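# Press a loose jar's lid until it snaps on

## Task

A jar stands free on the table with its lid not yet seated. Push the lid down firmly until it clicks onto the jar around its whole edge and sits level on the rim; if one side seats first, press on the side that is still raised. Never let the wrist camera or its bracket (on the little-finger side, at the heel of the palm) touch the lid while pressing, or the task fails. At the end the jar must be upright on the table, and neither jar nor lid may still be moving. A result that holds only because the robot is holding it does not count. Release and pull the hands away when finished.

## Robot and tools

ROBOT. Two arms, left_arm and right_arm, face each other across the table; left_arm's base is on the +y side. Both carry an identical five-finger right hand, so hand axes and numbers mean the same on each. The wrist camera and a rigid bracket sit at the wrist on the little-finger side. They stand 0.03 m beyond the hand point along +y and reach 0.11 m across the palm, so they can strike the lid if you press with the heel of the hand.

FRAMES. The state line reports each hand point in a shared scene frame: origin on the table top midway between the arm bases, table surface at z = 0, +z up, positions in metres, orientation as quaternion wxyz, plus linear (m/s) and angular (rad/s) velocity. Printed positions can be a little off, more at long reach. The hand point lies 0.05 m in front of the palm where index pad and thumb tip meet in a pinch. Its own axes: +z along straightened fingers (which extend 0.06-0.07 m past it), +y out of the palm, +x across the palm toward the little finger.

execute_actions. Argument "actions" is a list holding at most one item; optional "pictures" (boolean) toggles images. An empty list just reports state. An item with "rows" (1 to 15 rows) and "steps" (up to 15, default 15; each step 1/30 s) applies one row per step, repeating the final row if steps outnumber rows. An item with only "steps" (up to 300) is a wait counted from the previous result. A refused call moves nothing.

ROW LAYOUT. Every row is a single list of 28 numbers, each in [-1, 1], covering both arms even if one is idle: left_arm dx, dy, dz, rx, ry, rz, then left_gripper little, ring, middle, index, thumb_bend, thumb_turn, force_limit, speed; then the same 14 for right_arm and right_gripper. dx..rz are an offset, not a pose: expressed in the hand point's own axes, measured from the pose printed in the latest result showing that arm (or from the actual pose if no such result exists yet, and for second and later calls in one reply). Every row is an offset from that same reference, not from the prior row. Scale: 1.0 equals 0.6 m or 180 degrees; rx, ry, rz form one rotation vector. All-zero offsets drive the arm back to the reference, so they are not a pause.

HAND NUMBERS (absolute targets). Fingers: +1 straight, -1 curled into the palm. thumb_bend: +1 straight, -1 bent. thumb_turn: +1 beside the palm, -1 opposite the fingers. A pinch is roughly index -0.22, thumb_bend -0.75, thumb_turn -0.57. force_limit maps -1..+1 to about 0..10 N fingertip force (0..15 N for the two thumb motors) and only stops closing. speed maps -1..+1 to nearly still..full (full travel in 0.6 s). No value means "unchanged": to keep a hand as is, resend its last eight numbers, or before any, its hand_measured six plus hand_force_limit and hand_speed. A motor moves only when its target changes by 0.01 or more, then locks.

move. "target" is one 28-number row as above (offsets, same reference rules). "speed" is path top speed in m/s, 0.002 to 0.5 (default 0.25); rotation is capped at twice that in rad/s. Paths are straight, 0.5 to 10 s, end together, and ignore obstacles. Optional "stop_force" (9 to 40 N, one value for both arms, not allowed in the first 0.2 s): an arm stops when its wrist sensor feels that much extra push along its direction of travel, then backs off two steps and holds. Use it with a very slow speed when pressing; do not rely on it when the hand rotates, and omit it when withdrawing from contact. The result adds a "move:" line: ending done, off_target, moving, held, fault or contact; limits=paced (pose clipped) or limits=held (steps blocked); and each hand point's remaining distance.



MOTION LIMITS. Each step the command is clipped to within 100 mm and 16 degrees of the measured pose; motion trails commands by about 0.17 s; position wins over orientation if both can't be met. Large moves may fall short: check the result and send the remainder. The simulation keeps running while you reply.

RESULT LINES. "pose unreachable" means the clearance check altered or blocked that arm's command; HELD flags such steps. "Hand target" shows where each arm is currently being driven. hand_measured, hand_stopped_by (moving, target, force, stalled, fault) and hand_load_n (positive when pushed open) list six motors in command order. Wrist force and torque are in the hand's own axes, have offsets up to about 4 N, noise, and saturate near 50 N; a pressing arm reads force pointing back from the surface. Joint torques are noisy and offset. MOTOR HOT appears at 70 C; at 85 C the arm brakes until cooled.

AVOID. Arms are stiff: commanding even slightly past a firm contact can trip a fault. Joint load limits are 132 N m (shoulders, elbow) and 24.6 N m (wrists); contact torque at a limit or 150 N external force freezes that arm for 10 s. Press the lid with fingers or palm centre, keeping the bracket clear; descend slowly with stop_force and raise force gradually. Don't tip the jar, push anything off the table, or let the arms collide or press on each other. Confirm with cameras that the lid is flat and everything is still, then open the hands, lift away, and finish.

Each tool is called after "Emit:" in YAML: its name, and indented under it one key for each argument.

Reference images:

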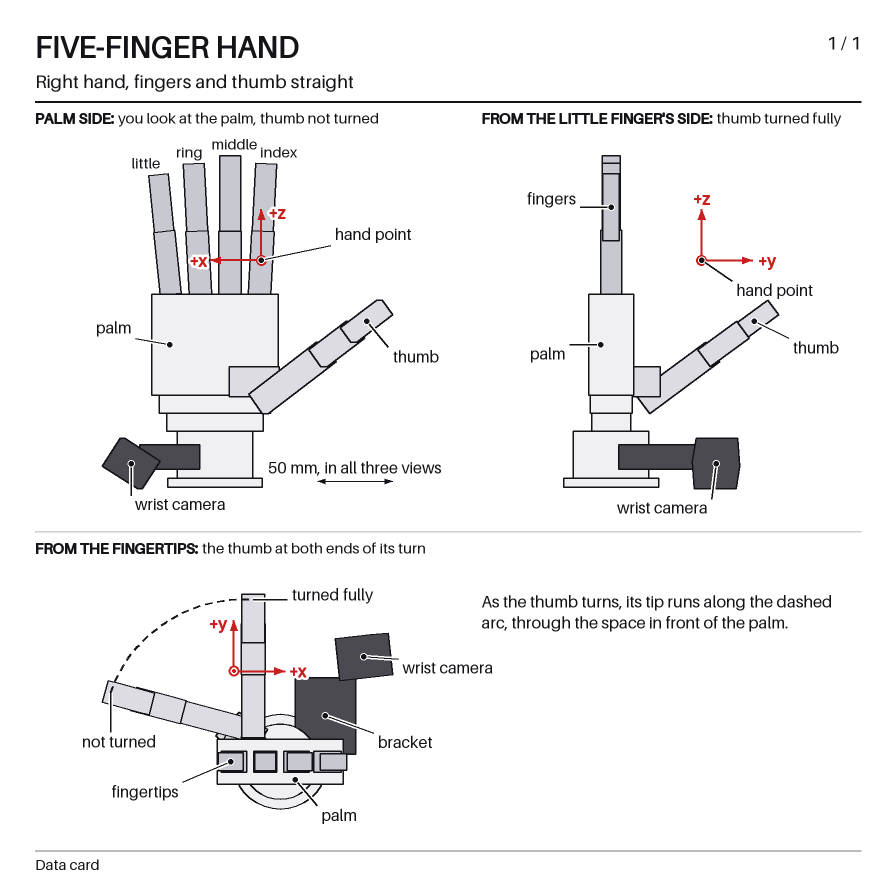

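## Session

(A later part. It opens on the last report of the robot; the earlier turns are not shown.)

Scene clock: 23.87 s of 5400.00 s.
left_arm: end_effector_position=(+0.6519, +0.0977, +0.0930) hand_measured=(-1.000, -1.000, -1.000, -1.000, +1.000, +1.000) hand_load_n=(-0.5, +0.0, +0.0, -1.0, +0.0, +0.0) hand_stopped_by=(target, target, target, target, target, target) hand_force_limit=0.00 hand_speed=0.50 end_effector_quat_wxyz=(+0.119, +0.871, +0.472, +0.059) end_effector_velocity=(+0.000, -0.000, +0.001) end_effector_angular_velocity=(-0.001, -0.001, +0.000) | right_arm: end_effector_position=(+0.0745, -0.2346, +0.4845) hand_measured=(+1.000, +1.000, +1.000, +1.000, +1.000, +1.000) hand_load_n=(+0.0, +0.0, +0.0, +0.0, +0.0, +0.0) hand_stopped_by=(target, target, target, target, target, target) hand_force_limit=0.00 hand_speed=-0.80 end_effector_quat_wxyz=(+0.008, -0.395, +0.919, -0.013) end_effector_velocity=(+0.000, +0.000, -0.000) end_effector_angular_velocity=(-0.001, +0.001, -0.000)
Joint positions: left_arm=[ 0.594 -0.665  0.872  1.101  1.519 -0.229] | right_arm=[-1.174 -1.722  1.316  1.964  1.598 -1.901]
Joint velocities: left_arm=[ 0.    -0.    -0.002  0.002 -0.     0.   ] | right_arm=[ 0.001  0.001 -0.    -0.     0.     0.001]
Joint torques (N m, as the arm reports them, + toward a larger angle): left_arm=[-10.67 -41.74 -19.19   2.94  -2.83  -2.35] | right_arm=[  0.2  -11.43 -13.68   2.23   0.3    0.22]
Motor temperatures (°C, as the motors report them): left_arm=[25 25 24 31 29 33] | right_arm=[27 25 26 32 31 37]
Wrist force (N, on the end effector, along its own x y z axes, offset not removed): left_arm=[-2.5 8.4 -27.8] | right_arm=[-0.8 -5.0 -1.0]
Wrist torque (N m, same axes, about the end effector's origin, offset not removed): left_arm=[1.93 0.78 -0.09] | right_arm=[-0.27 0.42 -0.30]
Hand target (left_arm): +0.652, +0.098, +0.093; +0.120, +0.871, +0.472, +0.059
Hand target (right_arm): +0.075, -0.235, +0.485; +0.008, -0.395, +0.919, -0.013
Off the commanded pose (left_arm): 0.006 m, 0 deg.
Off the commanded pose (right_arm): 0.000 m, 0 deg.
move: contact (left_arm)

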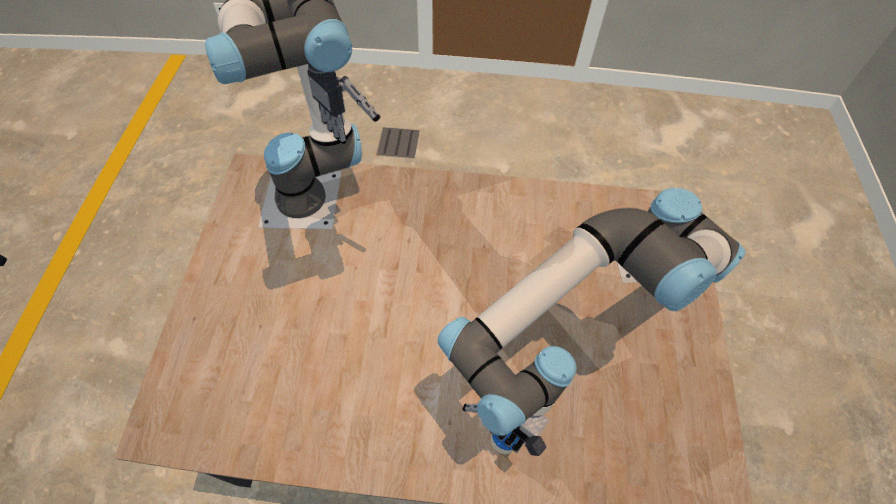

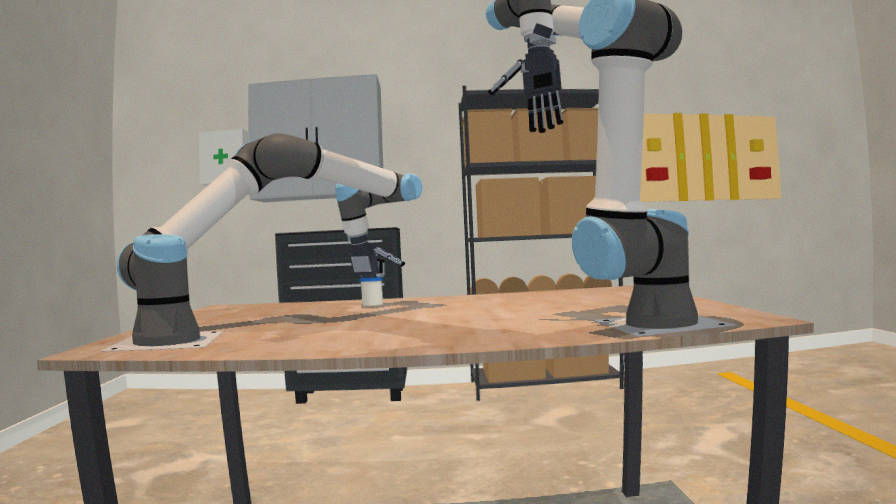

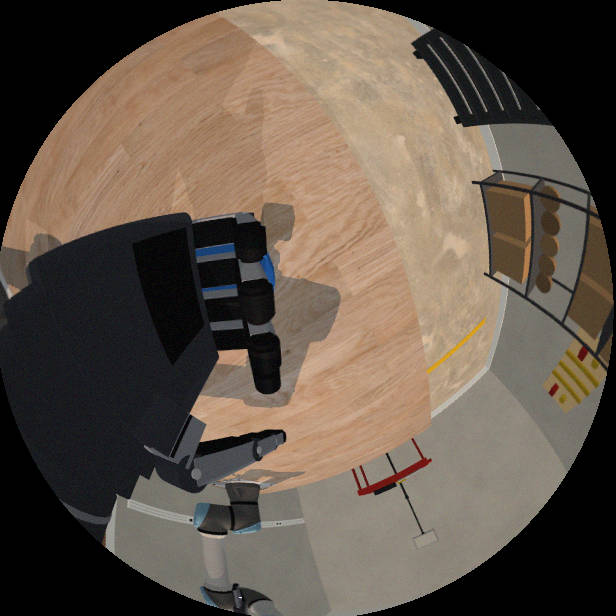

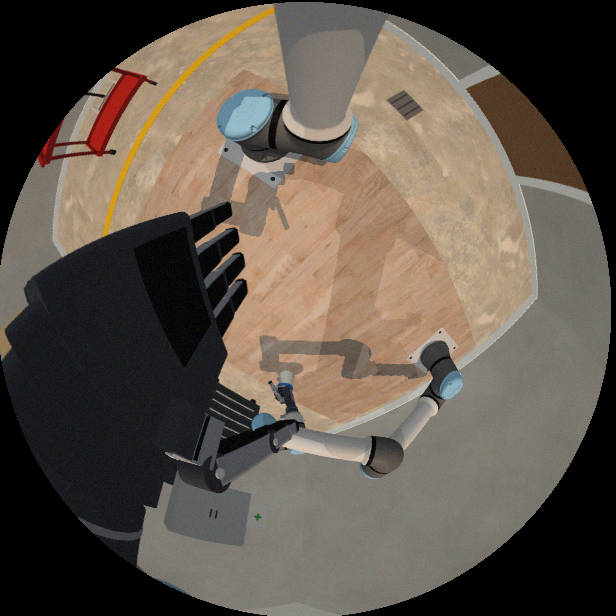

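Emit:
execute_actions:
  actions:
    - {"rows":[[0,0.003,-0.009,0,0,0,-1,-1,-1,-1,1,1,0,0.5,0,0,0,0,0,0,1,1,1,1,1,1,0,-0.8]],"steps":12}
  pictures: false

Emit:
execute_actions:
  actions:
    - {"rows":[[0,0.024,0.0066,0,0,0,-1,-1,-1,-1,1,1,0,0.5,0,0,0,0,0,0,1,1,1,1,1,1,0,-0.8]]}
  pictures: false

Emit:
move:
  target: [0,-0.0066,0.024,0,0,0,-1,-1,-1,-1,1,1,0,0.5,0,0,0,0,0,0,1,1,1,1,1,1,0,-0.8]
  speed: 0.004
  stop_force: 40

Emit:
zoom_image:
  camera: "cam_low"
  region: [340,250,400,310]

Scene clock: 28.73 s of 5400.00 s.
left_arm: end_effector_position=(+0.6522, +0.0976, +0.0984) hand_measured=(-1.000, -1.000, -1.000, -1.000, +1.000, +1.000) hand_load_n=(+0.0, +0.0, +0.0, +0.0, +0.0, +0.0) hand_stopped_by=(target, target, target, target, target, target) hand_force_limit=0.00 hand_speed=0.50 end_effector_quat_wxyz=(+0.120, +0.871, +0.472, +0.059) end_effector_velocity=(+0.001, +0.001, +0.002) end_effector_angular_velocity=(+0.001, +0.001, +0.002) | right_arm: end_effector_position=(+0.0745, -0.2346, +0.4845) hand_measured=(+1.000, +1.000, +1.000, +1.000, +1.000, +1.000) hand_load_n=(+0.0, +0.0, +0.0, +0.0, +0.0, +0.0) hand_stopped_by=(target, target, target, target, target, target) hand_force_limit=0.00 hand_speed=-0.80 end_effector_quat_wxyz=(+0.008, -0.395, +0.919, -0.013) end_effector_velocity=(+0.000, -0.000, -0.000) end_effector_angular_velocity=(-0.001, -0.000, +0.000)
Joint positions: left_arm=[ 0.594 -0.667  0.862  1.113  1.519 -0.228] | right_arm=[-1.174 -1.722  1.316  1.964  1.598 -1.901]
Joint velocities: left_arm=[ 0.001 -0.001 -0.004  0.007  0.    -0.   ] | right_arm=[-0.001  0.     0.    -0.     0.    -0.001]
Joint torques (N m, as the arm reports them, + toward a larger angle): left_arm=[ 14.1  -67.92 -27.08   3.22  -0.31   2.51] | right_arm=[ -0.07 -11.66 -13.76   2.16   0.3    0.37]
Motor temperatures (°C, as the motors report them): left_arm=[25 25 24 31 29 33] | right_arm=[27 25 26 32 31 37]
Wrist force (N, on the end effector, along its own x y z axes, offset not removed): left_arm=[0.2 3.2 0.0] | right_arm=[1.9 -2.1 0.0]
Wrist torque (N m, same axes, about the end effector's origin, offset not removed): left_arm=[0.53 -0.14 0.05] | right_arm=[-0.10 -0.06 -0.11]
Hand target (left_arm): +0.652, +0.098, +0.099; +0.120, +0.871, +0.472, +0.059
Hand target (right_arm): +0.075, -0.235, +0.485; +0.008, -0.395, +0.919, -0.013
Off the commanded pose (left_arm): 0.000 m, 0 deg.
Off the commanded pose (right_arm): 0.000 m, 0 deg.
Steps of this call (steps 1 to 90: nothing new was sent; then 1.47 s passed at rest; steps 91 to 102: all 12 steps of this action). Readings (end_effector_position | what the end effector reports):
91: left_arm (+0.6520, +0.0977, +0.0935) | right_arm (+0.0745, -0.2346, +0.4845) | left_arm hand_measured=(-1.000, -1.000, -1.000, -1.000, +1.000, +1.000) hand_load_n=(+0.0, +0.0, +0.0, -0.5, +0.0, +0.0) hand_stopped_by=(target, target, target, target, target, target) hand_force_limit=0.00 hand_speed=0.50 | right_arm hand_measured=(+1.000, +1.000, +1.000, +1.000, +1.000, +1.000) hand_load_n=(+0.0, +0.0, +0.0, +0.0, +0.0, +0.0) hand_stopped_by=(target, target, target, target, target, target) hand_force_limit=0.00 hand_speed=-0.80
92: left_arm (+0.6520, +0.0977, +0.0941) | right_arm (+0.0745, -0.2346, +0.4845) | left_arm hand_measured=(-1.000, -1.000, -1.000, -1.000, +1.000, +1.000) hand_load_n=(+0.0, +0.0, +0.0, -0.5, +0.0, +0.0) hand_stopped_by=(target, target, target, target, target, target) hand_force_limit=0.00 hand_speed=0.50 | right_arm hand_measured=(+1.000, +1.000, +1.000, +1.000, +1.000, +1.000) hand_load_n=(+0.0, +0.0, +0.0, +0.0, +0.0, +0.0) hand_stopped_by=(target, target, target, target, target, target) hand_force_limit=0.00 hand_speed=-0.80
94: left_arm (+0.6520, +0.0976, +0.0958) | right_arm (+0.0745, -0.2346, +0.4845) | left_arm hand_measured=(-1.000, -1.000, -1.000, -1.000, +1.000, +1.000) hand_load_n=(+0.0, +0.0, +0.0, +0.0, +0.0, +0.0) hand_stopped_by=(target, target, target, target, target, target) hand_force_limit=0.00 hand_speed=0.50 | right_arm hand_measured=(+1.000, +1.000, +1.000, +1.000, +1.000, +1.000) hand_load_n=(+0.0, +0.0, +0.0, +0.0, +0.0, +0.0) hand_stopped_by=(target, target, target, target, target, target) hand_force_limit=0.00 hand_speed=-0.80
98: left_arm (+0.6521, +0.0976, +0.0977) | right_arm (+0.0745, -0.2346, +0.4845) | left_arm hand_measured=(-1.000, -1.000, -1.000, -1.000, +1.000, +1.000) hand_load_n=(+0.0, +0.0, +0.0, +0.0, +0.0, +0.0) hand_stopped_by=(target, target, target, target, target, target) hand_force_limit=0.00 hand_speed=0.50 | right_arm hand_measured=(+1.000, +1.000, +1.000, +1.000, +1.000, +1.000) hand_load_n=(+0.0, +0.0, +0.0, +0.0, +0.0, +0.0) hand_stopped_by=(target, target, target, target, target, target) hand_force_limit=0.00 hand_speed=-0.80
102: the state above

Scene clock: 29.23 s of 5400.00 s.
left_arm: end_effector_position=(+0.6642, +0.0897, +0.0983) hand_measured=(-1.000, -1.000, -1.000, -1.000, +1.000, +1.000) hand_load_n=(+0.0, +0.0, +0.0, +0.0, +0.0, +0.0) hand_stopped_by=(target, target, target, target, target, target) hand_force_limit=0.00 hand_speed=0.50 end_effector_quat_wxyz=(+0.120, +0.871, +0.472, +0.059) end_effector_velocity=(+0.003, -0.003, -0.000) end_effector_angular_velocity=(+0.001, +0.002, -0.000) | right_arm: end_effector_position=(+0.0745, -0.2346, +0.4845) hand_measured=(+1.000, +1.000, +1.000, +1.000, +1.000, +1.000) hand_load_n=(+0.0, +0.0, +0.0, +0.0, +0.0, +0.0) hand_stopped_by=(target, target, target, target, target, target) hand_force_limit=0.00 hand_speed=-0.80 end_effector_quat_wxyz=(+0.008, -0.395, +0.919, -0.013) end_effector_velocity=(-0.000, -0.000, +0.000) end_effector_angular_velocity=(+0.000, +0.001, -0.001)
Joint positions: left_arm=[ 0.599 -0.621  0.775  1.153  1.52  -0.223] | right_arm=[-1.174 -1.722  1.316  1.964  1.598 -1.901]
Joint velocities: left_arm=[ 0.001  0.017 -0.031  0.017  0.001  0.001] | right_arm=[-0.    -0.001  0.001  0.001 -0.     0.   ]
Joint torques (N m, as the arm reports them, + toward a larger angle): left_arm=[ 14.32 -44.42 -27.49   3.18   2.52   2.44] | right_arm=[  0.46 -11.1  -13.93   2.22   0.18   0.37]
Motor temperatures (°C, as the motors report them): left_arm=[25 25 24 31 29 33] | right_arm=[27 25 26 32 31 37]
Wrist force (N, on the end effector, along its own x y z axes, offset not removed): left_arm=[-2.5 2.2 -1.3] | right_arm=[-0.4 -5.1 -0.5]
Wrist torque (N m, same axes, about the end effector's origin, offset not removed): left_arm=[0.51 0.30 -0.11] | right_arm=[-0.20 0.40 -0.27]
Hand target (left_arm): +0.665, +0.089, +0.098; +0.120, +0.871, +0.472, +0.059
Hand target (right_arm): +0.075, -0.235, +0.485; +0.008, -0.395, +0.919, -0.013
Off the commanded pose (left_arm): 0.001 m, 0 deg.
Off the commanded pose (right_arm): 0.000 m, 0 deg.
Steps of this call (steps 1 to 15: all 15 steps of this action). Readings (end_effector_position | what the end effector reports):
1: left_arm (+0.6522, +0.0976, +0.0984) | right_arm (+0.0745, -0.2346, +0.4845) | left_arm hand_measured=(-1.000, -1.000, -1.000, -1.000, +1.000, +1.000) hand_load_n=(+0.0, +0.0, +0.0, +0.0, +0.0, +0.0) hand_stopped_by=(target, target, target, target, target, target) hand_force_limit=0.00 hand_speed=0.50 | right_arm hand_measured=(+1.000, +1.000, +1.000, +1.000, +1.000, +1.000) hand_load_n=(+0.0, +0.0, +0.0, +0.0, +0.0, +0.0) hand_stopped_by=(target, target, target, target, target, target) hand_force_limit=0.00 hand_speed=-0.80
2: left_arm (+0.6529, +0.0975, +0.0976) | right_arm (+0.0745, -0.2346, +0.4845) | left_arm hand_measured=(-1.000, -1.000, -1.000, -1.000, +1.000, +1.000) hand_load_n=(+0.0, +0.0, +0.0, +0.0, +0.0, +0.0) hand_stopped_by=(target, target, target, target, target, target) hand_force_limit=0.00 hand_speed=0.50 | right_arm hand_measured=(+1.000, +1.000, +1.000, +1.000, +1.000, +1.000) hand_load_n=(+0.0, +0.0, +0.0, +0.0, +0.0, +0.0) hand_stopped_by=(target, target, target, target, target, target) hand_force_limit=0.00 hand_speed=-0.80
4: left_arm (+0.6570, +0.0949, +0.0975) | right_arm (+0.0745, -0.2346, +0.4845) | left_arm hand_measured=(-1.000, -1.000, -1.000, -1.000, +1.000, +1.000) hand_load_n=(+0.0, +0.0, +0.0, +0.0, +0.0, +0.0) hand_stopped_by=(target, target, target, target, target, target) hand_force_limit=0.00 hand_speed=0.50 | right_arm hand_measured=(+1.000, +1.000, +1.000, +1.000, +1.000, +1.000) hand_load_n=(+0.0, +0.0, +0.0, +0.0, +0.0, +0.0) hand_stopped_by=(target, target, target, target, target, target) hand_force_limit=0.00 hand_speed=-0.80
8: left_arm (+0.6619, +0.0914, +0.0981) | right_arm (+0.0745, -0.2346, +0.4845) | left_arm hand_measured=(-1.000, -1.000, -1.000, -1.000, +1.000, +1.000) hand_load_n=(+0.0, +0.0, +0.0, +0.0, +0.0, +0.0) hand_stopped_by=(target, target, target, target, target, target) hand_force_limit=0.00 hand_speed=0.50 | right_arm hand_measured=(+1.000, +1.000, +1.000, +1.000, +1.000, +1.000) hand_load_n=(+0.0, +0.0, +0.0, +0.0, +0.0, +0.0) hand_stopped_by=(target, target, target, target, target, target) hand_force_limit=0.00 hand_speed=-0.80
15: the state above

Scene clock: 31.57 s of 5400.00 s.
left_arm: end_effector_position=(+0.6646, +0.0894, +0.0916) hand_measured=(-1.000, -1.000, -1.000, -1.000, +1.000, +1.000) hand_load_n=(-0.5, +0.0, +0.0, +0.0, +0.0, +0.0) hand_stopped_by=(target, target, target, target, target, target) hand_force_limit=0.00 hand_speed=0.50 end_effector_quat_wxyz=(+0.120, +0.871, +0.472, +0.059) end_effector_velocity=(-0.001, +0.000, +0.000) end_effector_angular_velocity=(+0.002, +0.002, -0.001) | right_arm: end_effector_position=(+0.0745, -0.2346, +0.4845) hand_measured=(+1.000, +1.000, +1.000, +1.000, +1.000, +1.000) hand_load_n=(+0.0, +0.0, +0.0, +0.0, +0.0, +0.0) hand_stopped_by=(target, target, target, target, target, target) hand_force_limit=0.00 hand_speed=-0.80 end_effector_quat_wxyz=(+0.008, -0.395, +0.919, -0.013) end_effector_velocity=(-0.000, +0.000, +0.000) end_effector_angular_velocity=(-0.000, +0.001, +0.000)
Joint positions: left_arm=[ 0.599 -0.615  0.782  1.141  1.52  -0.223] | right_arm=[-1.174 -1.722  1.316  1.964  1.598 -1.901]
Joint velocities: left_arm=[-0.    -0.    -0.     0.004 -0.     0.001] | right_arm=[ 0.     0.001 -0.     0.001 -0.    -0.   ]
Joint torques (N m, as the arm reports them, + toward a larger angle): left_arm=[-10.18 -16.34  -9.49   0.32  -0.41  -2.43] | right_arm=[  0.29 -11.3  -13.83   2.13   0.38   0.29]
Motor temperatures (°C, as the motors report them): left_arm=[25 26 24 31 29 33] | right_arm=[27 25 26 32 31 37]
Wrist force (N, on the end effector, along its own x y z axes, offset not removed): left_arm=[-0.6 9.2 -50.0] | right_arm=[-1.6 -4.3 -1.1]
Wrist torque (N m, same axes, about the end effector's origin, offset not removed): left_arm=[3.14 1.45 0.34] | right_arm=[-0.21 0.48 -0.34]
Hand target (left_arm): +0.665, +0.089, +0.092; +0.120, +0.871, +0.472, +0.059
Hand target (right_arm): +0.075, -0.235, +0.485; +0.008, -0.395, +0.919, -0.013
Off the commanded pose (left_arm): 0.008 m, 0 deg.
Off the commanded pose (right_arm): 0.000 m, 0 deg.
move: contact (left_arm)

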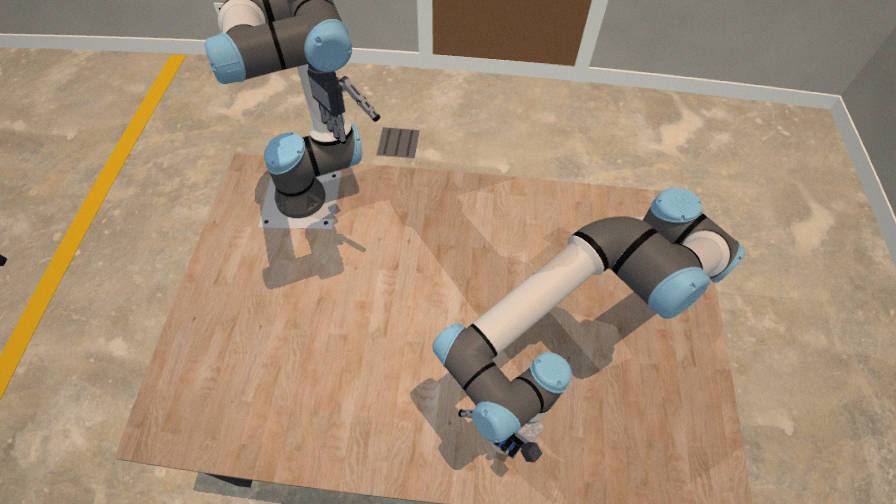

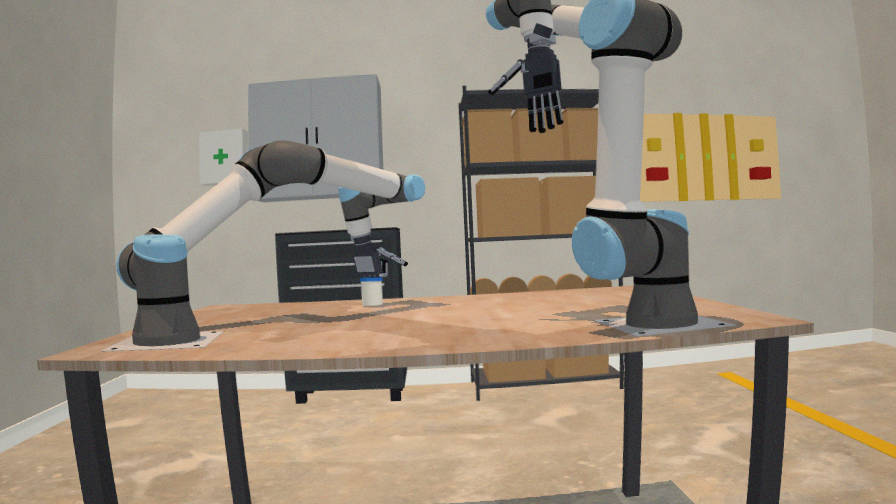

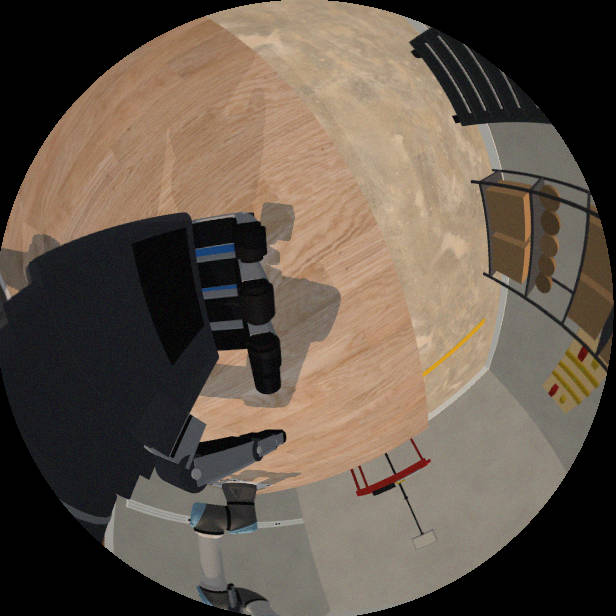

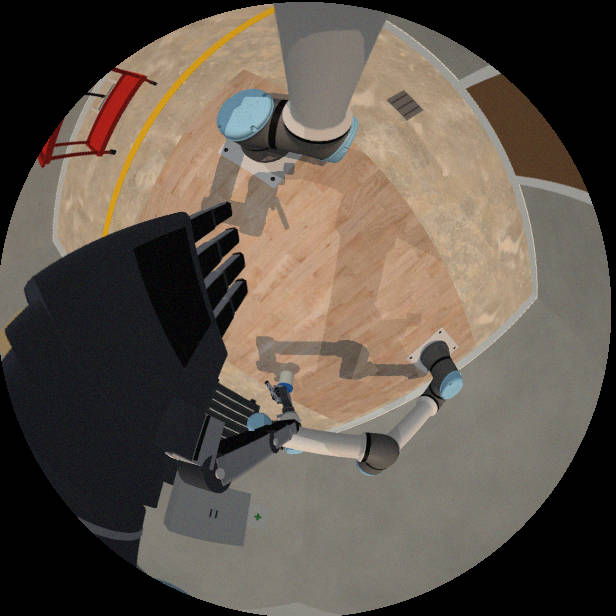

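Region (340, 250, 400, 310) of cam_low's 896x504 image, scaled by 8.400, with more detail than that image has.

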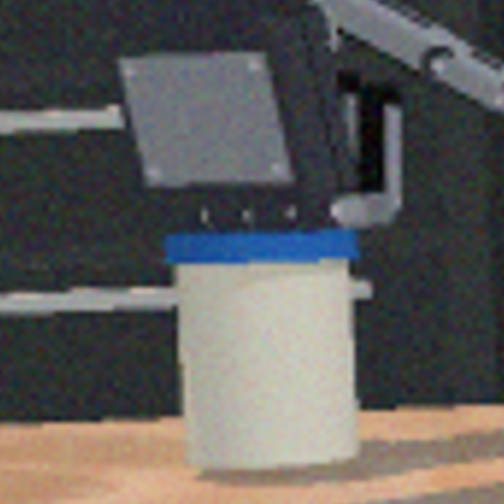

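Not snapped yet; about 18 N/mm. Push 1.6 mm further.

Emit:
move:
  target: [0,-0.0007,0.0026,0,0,0,-1,-1,-1,-1,1,1,0,0.5,0,0,0,0,0,0,1,1,1,1,1,1,0,-0.8]
  speed: 0.003

Emit:
zoom_image:
  camera: "cam_low"
  region: [340,250,400,310]

Scene clock: 34.50 s of 5400.00 s.
left_arm: end_effector_position=(+0.6646, +0.0894, +0.0901) hand_measured=(-1.000, -1.000, -1.000, -1.000, +1.000, +1.000) hand_load_n=(-3.5, -4.0, -0.5, -2.0, +0.0, +0.0) hand_stopped_by=(target, target, target, target, target, target) hand_force_limit=0.00 hand_speed=0.50 end_effector_quat_wxyz=(+0.120, +0.871, +0.472, +0.059) end_effector_velocity=(+0.000, +0.001, -0.001) end_effector_angular_velocity=(+0.001, +0.000, -0.000) | right_arm: end_effector_position=(+0.0745, -0.2346, +0.4845) hand_measured=(+1.000, +1.000, +1.000, +1.000, +1.000, +1.000) hand_load_n=(+0.0, +0.0, +0.0, +0.0, +0.0, +0.0) hand_stopped_by=(target, target, target, target, target, target) hand_force_limit=0.00 hand_speed=-0.80 end_effector_quat_wxyz=(+0.008, -0.395, +0.919, -0.013) end_effector_velocity=(-0.001, +0.000, -0.000) end_effector_angular_velocity=(+0.000, +0.001, +0.002)
Joint positions: left_arm=[ 0.599 -0.614  0.785  1.138  1.52  -0.223] | right_arm=[-1.174 -1.722  1.316  1.964  1.598 -1.901]
Joint velocities: left_arm=[ 0.001  0.001  0.001 -0.001 -0.     0.001] | right_arm=[ 0.002 -0.     0.     0.    -0.     0.   ]
Joint torques (N m, as the arm reports them, + toward a larger angle): left_arm=[-3.57  9.71 17.22 -3.47 -0.71 -2.16] | right_arm=[  0.38 -11.14 -14.26   2.04   0.29   0.4 ]
Motor temperatures (°C, as the motors report them): left_arm=[25 26 24 31 29 33] | right_arm=[27 25 26 32 31 37]
Wrist force (N, on the end effector, along its own x y z axes, offset not removed): left_arm=[-4.4 15.9 -50.0] | right_arm=[0.1 -5.1 -0.4]
Wrist torque (N m, same axes, about the end effector's origin, offset not removed): left_arm=[2.72 2.30 0.34] | right_arm=[-0.41 0.40 -0.12]
Hand target (left_arm): +0.665, +0.089, +0.090; +0.120, +0.871, +0.472, +0.059
Hand target (right_arm): +0.075, -0.235, +0.485; +0.008, -0.395, +0.919, -0.013
Off the commanded pose (left_arm): 0.000 m, 0 deg.
Off the commanded pose (right_arm): 0.000 m, 0 deg.
move: done

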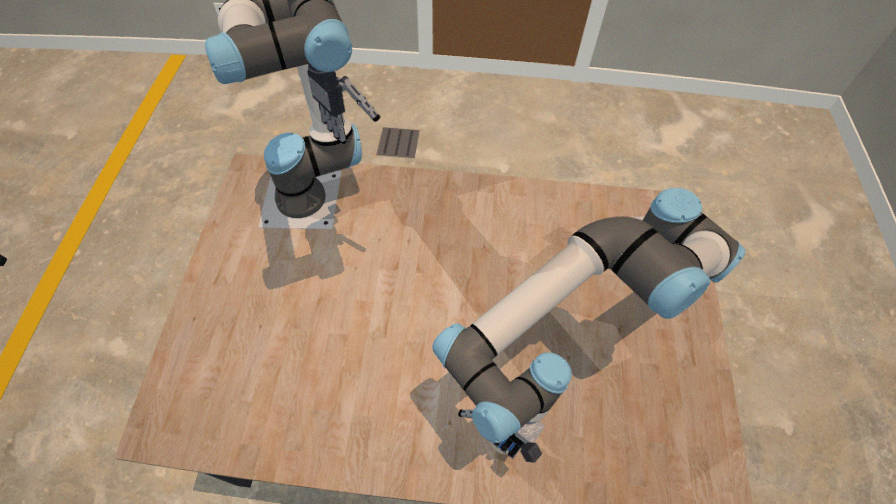

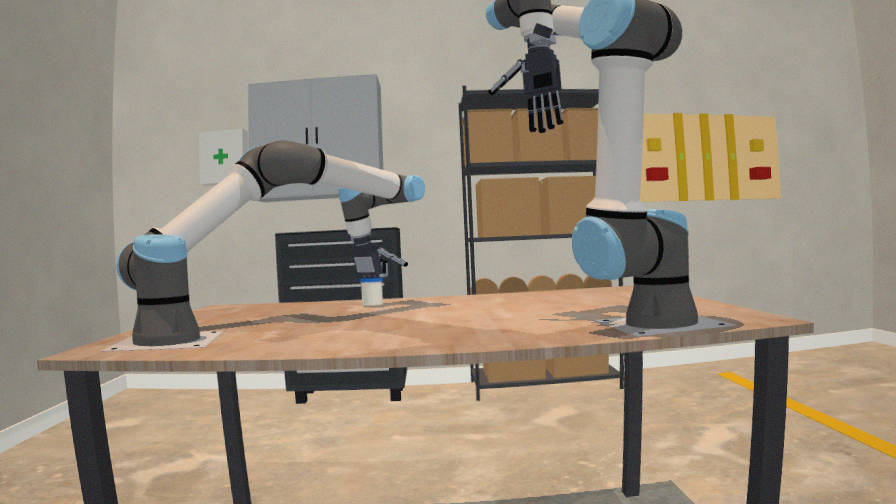

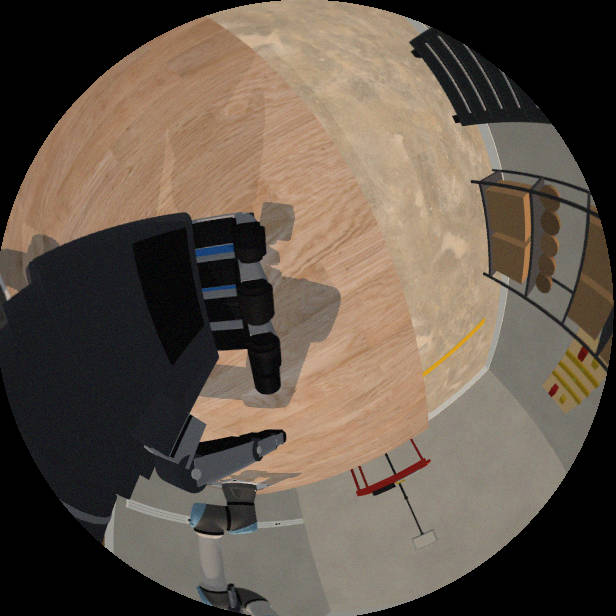

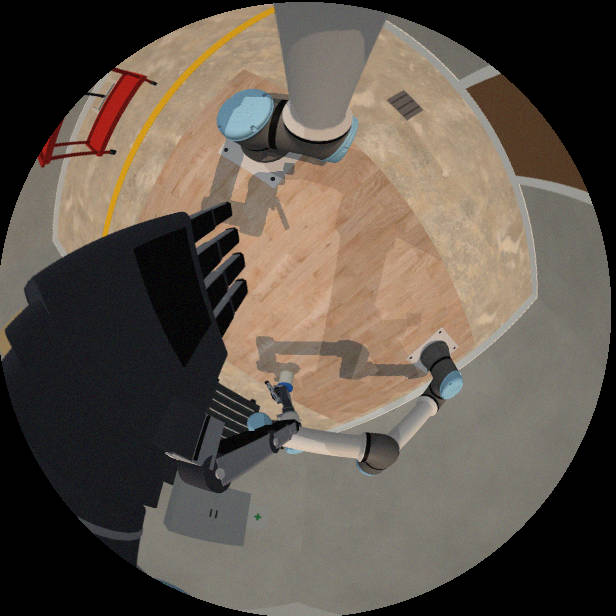

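Region (340, 250, 400, 310) of cam_low's 896x504 image, scaled by 8.400, with more detail than that image has.

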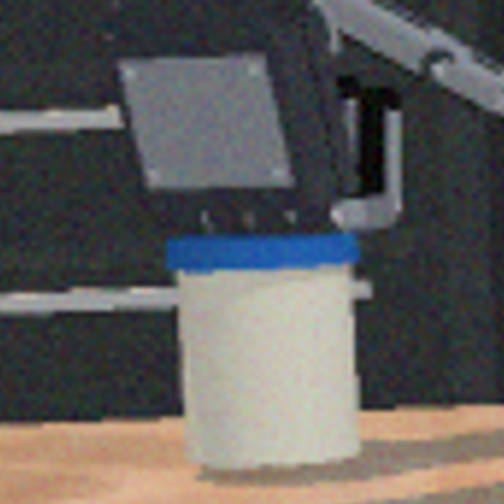

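Near side is going in. Continue.

Emit:
move:
  target: [0,-0.0007,0.0026,0,0,0,-1,-1,-1,-1,1,1,0,0.5,0,0,0,0,0,0,1,1,1,1,1,1,0,-0.8]
  speed: 0.003

Emit:
zoom_image:
  camera: "cam_low"
  region: [340,250,400,310]

Scene clock: 46.53 s of 5400.00 s.
left_arm: end_effector_position=(+0.6647, +0.0893, +0.0914) hand_measured=(-1.000, -1.000, -1.000, -1.000, +1.000, +1.000) hand_load_n=(-1.5, -0.5, +0.0, +0.0, +0.0, +0.0) hand_stopped_by=(target, target, target, target, target, target) hand_force_limit=0.00 hand_speed=0.50 end_effector_quat_wxyz=(+0.121, +0.871, +0.472, +0.059) end_effector_velocity=(+0.000, +0.000, +0.000) end_effector_angular_velocity=(-0.000, +0.000, +0.001) | right_arm: end_effector_position=(+0.0745, -0.2346, +0.4845) hand_measured=(+1.000, +1.000, +1.000, +1.000, +1.000, +1.000) hand_load_n=(+0.0, +0.0, +0.0, +0.0, +0.0, +0.0) hand_stopped_by=(target, target, target, target, target, target) hand_force_limit=0.00 hand_speed=-0.80 end_effector_quat_wxyz=(+0.008, -0.395, +0.919, -0.013) end_effector_velocity=(+0.000, -0.000, -0.000) end_effector_angular_velocity=(-0.001, +0.003, -0.001)
Joint positions: left_arm=[ 0.599 -0.616  0.785  1.137  1.52  -0.223] | right_arm=[-1.174 -1.722  1.316  1.964  1.598 -1.901]
Joint velocities: left_arm=[ 0. -0. -0.  0.  0. -0.] | right_arm=[-0.001  0.001  0.001  0.001 -0.    -0.   ]
Joint torques (N m, as the arm reports them, + toward a larger angle): left_arm=[  0.91 -51.59 -18.85   1.54   0.     0.06] | right_arm=[ -0.12 -10.73 -13.64   2.07   0.37   0.39]
Motor temperatures (°C, as the motors report them): left_arm=[25 26 24 31 29 33] | right_arm=[27 25 26 32 31 37]
Wrist force (N, on the end effector, along its own x y z axes, offset not removed): left_arm=[-0.6 5.0 -23.7] | right_arm=[-0.9 -5.1 0.7]
Wrist torque (N m, same axes, about the end effector's origin, offset not removed): left_arm=[1.61 1.45 0.07] | right_arm=[-0.67 0.38 -0.32]
Hand target (left_arm): +0.665, +0.089, +0.091; +0.121, +0.871, +0.472, +0.059
Hand target (right_arm): +0.075, -0.235, +0.485; +0.008, -0.395, +0.919, -0.013
Off the commanded pose (left_arm): 0.003 m, 0 deg.
Off the commanded pose (right_arm): 0.000 m, 0 deg.
FORCE FAULT: contact force on the left arm reached its limit, and that arm stopped for 10 seconds. The contact can be on any part of that arm, not only on its tool. That arm's remaining commands of this call were not run. That arm holds still and accepts commands again. Move the arm away from the contact; if what it grips holds it there, let go first. Pushing or pulling that hard again can fault the arm again.
move: fault (left_arm)

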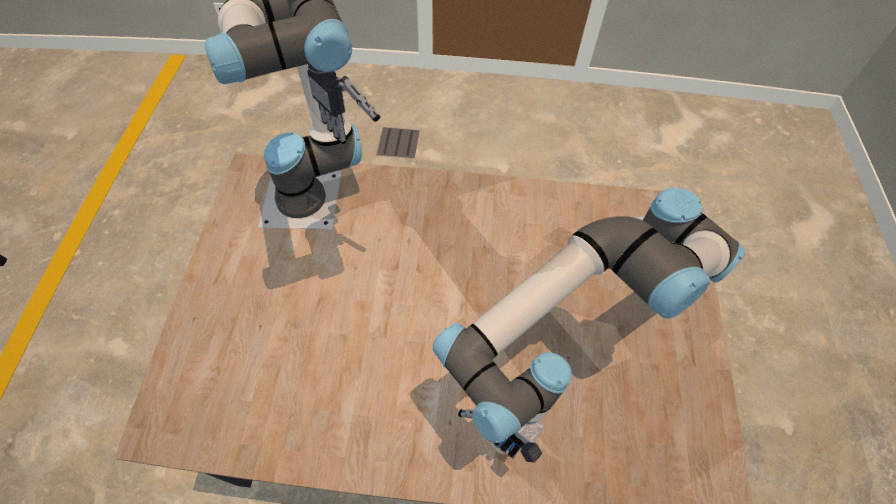

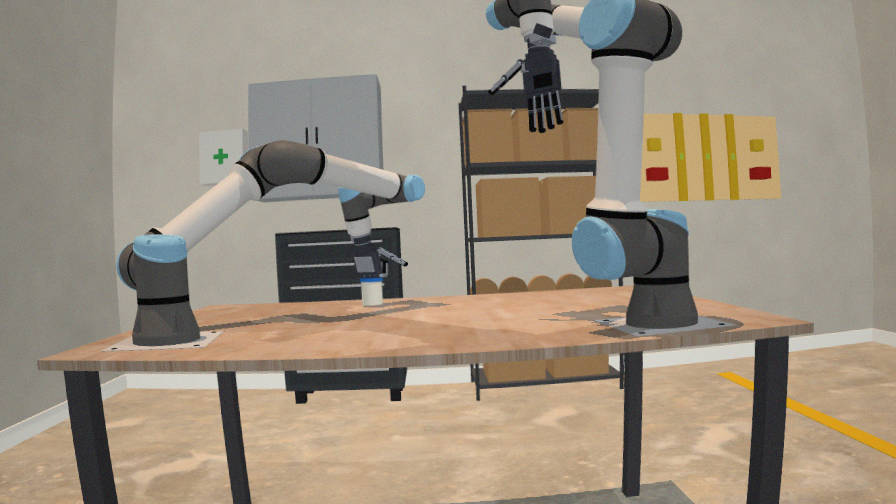

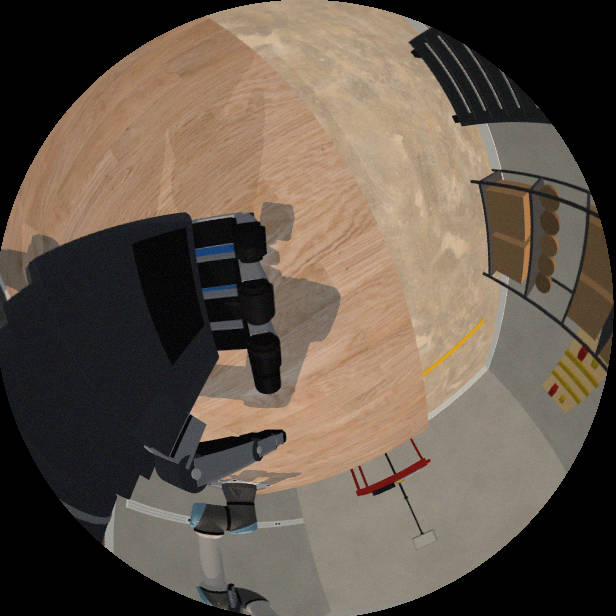

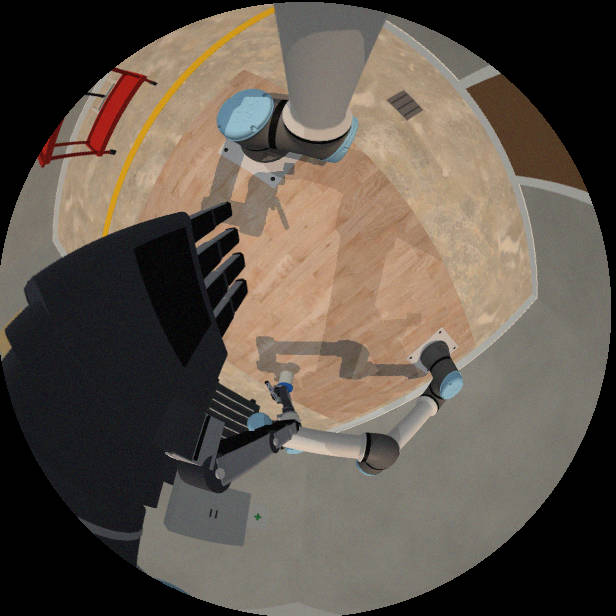

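Region (340, 250, 400, 310) of cam_low's 896x504 image, scaled by 8.400, with more detail than that image has.

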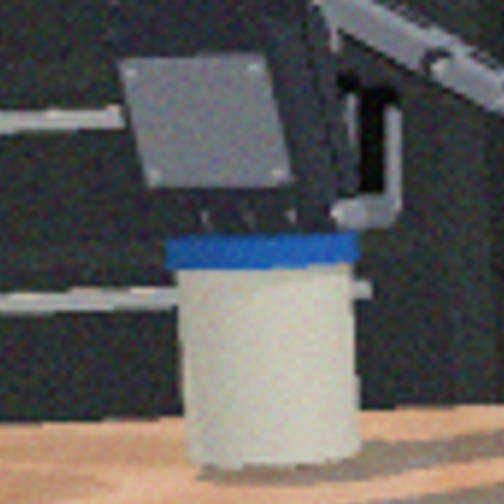

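Emit:
move:
  target: [0,0.012,-0.045,0,0,0,-1,-1,-1,-1,1,1,0,0.5,0,0,0,0,0,0,1,1,1,1,1,1,0,-0.8]
  speed: 0.1

Emit:
zoom_image:
  camera: "cam_low"
  region: [340,250,400,310]

Scene clock: 49.20 s of 5400.00 s.
left_arm: end_effector_position=(+0.6647, +0.0897, +0.1190) hand_measured=(-1.000, -1.000, -1.000, -1.000, +1.000, +1.000) hand_load_n=(+0.0, +0.0, +0.0, +0.0, +0.0, +0.0) hand_stopped_by=(target, target, target, target, target, target) hand_force_limit=0.00 hand_speed=0.50 end_effector_quat_wxyz=(+0.121, +0.871, +0.472, +0.059) end_effector_velocity=(-0.000, -0.001, +0.003) end_effector_angular_velocity=(-0.000, +0.000, -0.001) | right_arm: end_effector_position=(+0.0745, -0.2346, +0.4845) hand_measured=(+1.000, +1.000, +1.000, +1.000, +1.000, +1.000) hand_load_n=(+0.0, +0.0, +0.0, +0.0, +0.0, +0.0) hand_stopped_by=(target, target, target, target, target, target) hand_force_limit=0.00 hand_speed=-0.80 end_effector_quat_wxyz=(+0.008, -0.395, +0.919, -0.013) end_effector_velocity=(-0.001, +0.000, +0.000) end_effector_angular_velocity=(+0.001, -0.000, +0.001)
Joint positions: left_arm=[ 0.6   -0.631  0.741  1.195  1.52  -0.223] | right_arm=[-1.174 -1.722  1.316  1.964  1.598 -1.901]
Joint velocities: left_arm=[-0.001 -0.001 -0.005  0.006  0.001  0.   ] | right_arm=[ 0.002 -0.001  0.001 -0.001 -0.001  0.   ]
Joint torques (N m, as the arm reports them, + toward a larger angle): left_arm=[ 14.21 -70.02 -27.26   3.13   2.54   2.57] | right_arm=[ -0.23 -10.91 -14.29   2.01   0.34   0.42]
Motor temperatures (°C, as the motors report them): left_arm=[25 26 24 31 29 33] | right_arm=[27 25 26 32 31 37]
Wrist force (N, on the end effector, along its own x y z axes, offset not removed): left_arm=[-0.9 1.6 -0.2] | right_arm=[2.9 -3.6 -1.4]
Wrist torque (N m, same axes, about the end effector's origin, offset not removed): left_arm=[0.37 0.02 -0.09] | right_arm=[-0.14 -0.06 -0.17]
Hand target (left_arm): +0.665, +0.090, +0.119; +0.121, +0.871, +0.472, +0.059
Hand target (right_arm): +0.075, -0.235, +0.485; +0.008, -0.395, +0.919, -0.013
Off the commanded pose (left_arm): 0.000 m, 0 deg.
Off the commanded pose (right_arm): 0.000 m, 0 deg.
move: done

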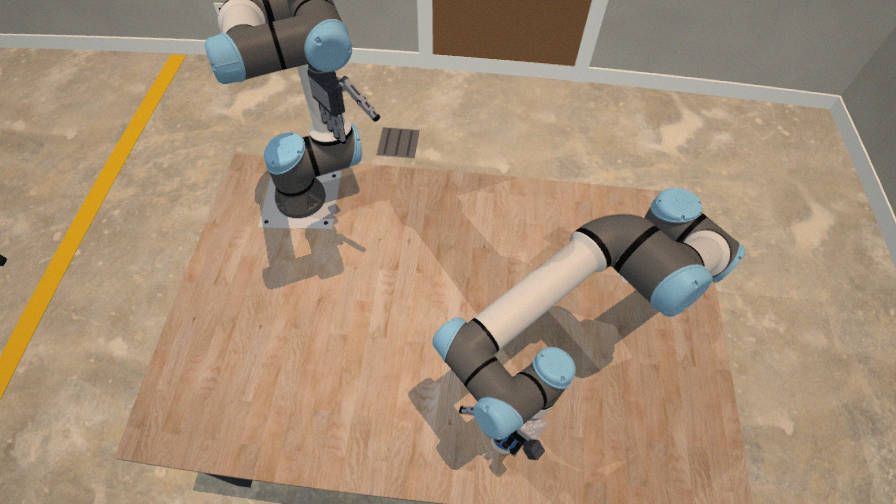

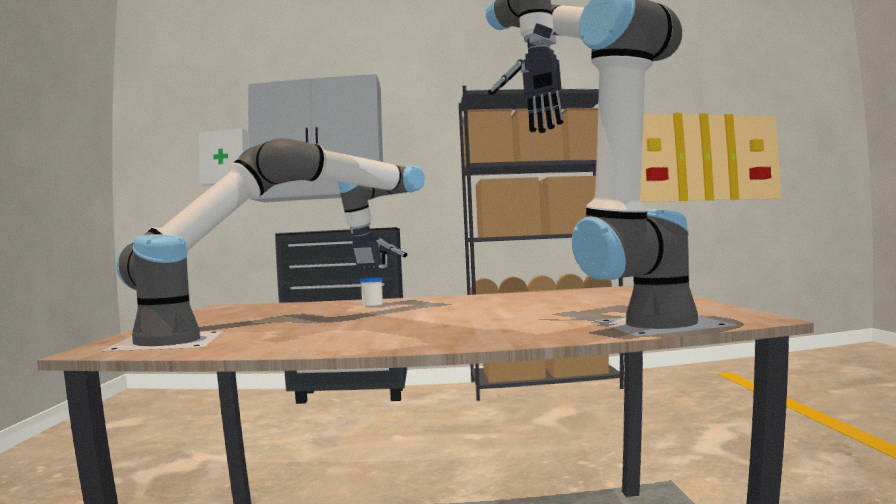

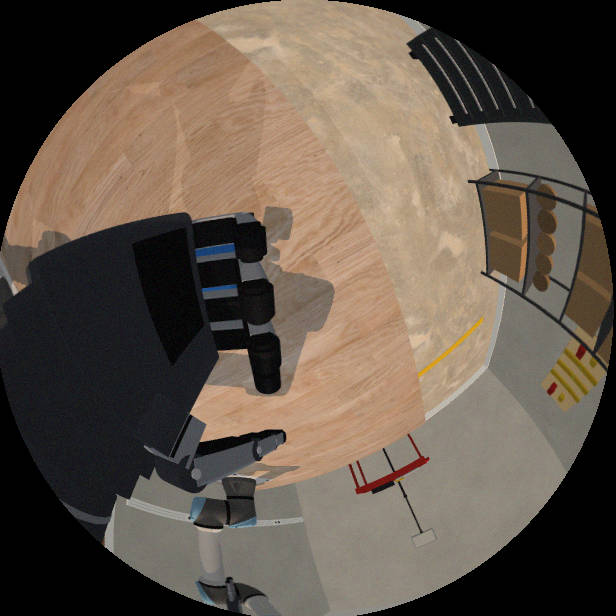

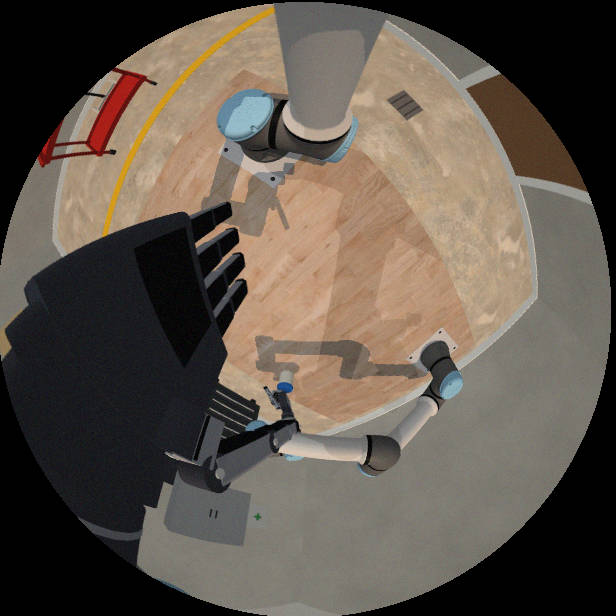

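Region (340, 250, 400, 310) of cam_low's 896x504 image, scaled by 8.400, with more detail than that image has.

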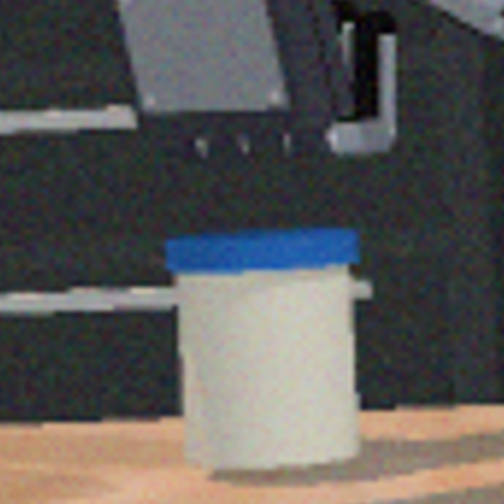

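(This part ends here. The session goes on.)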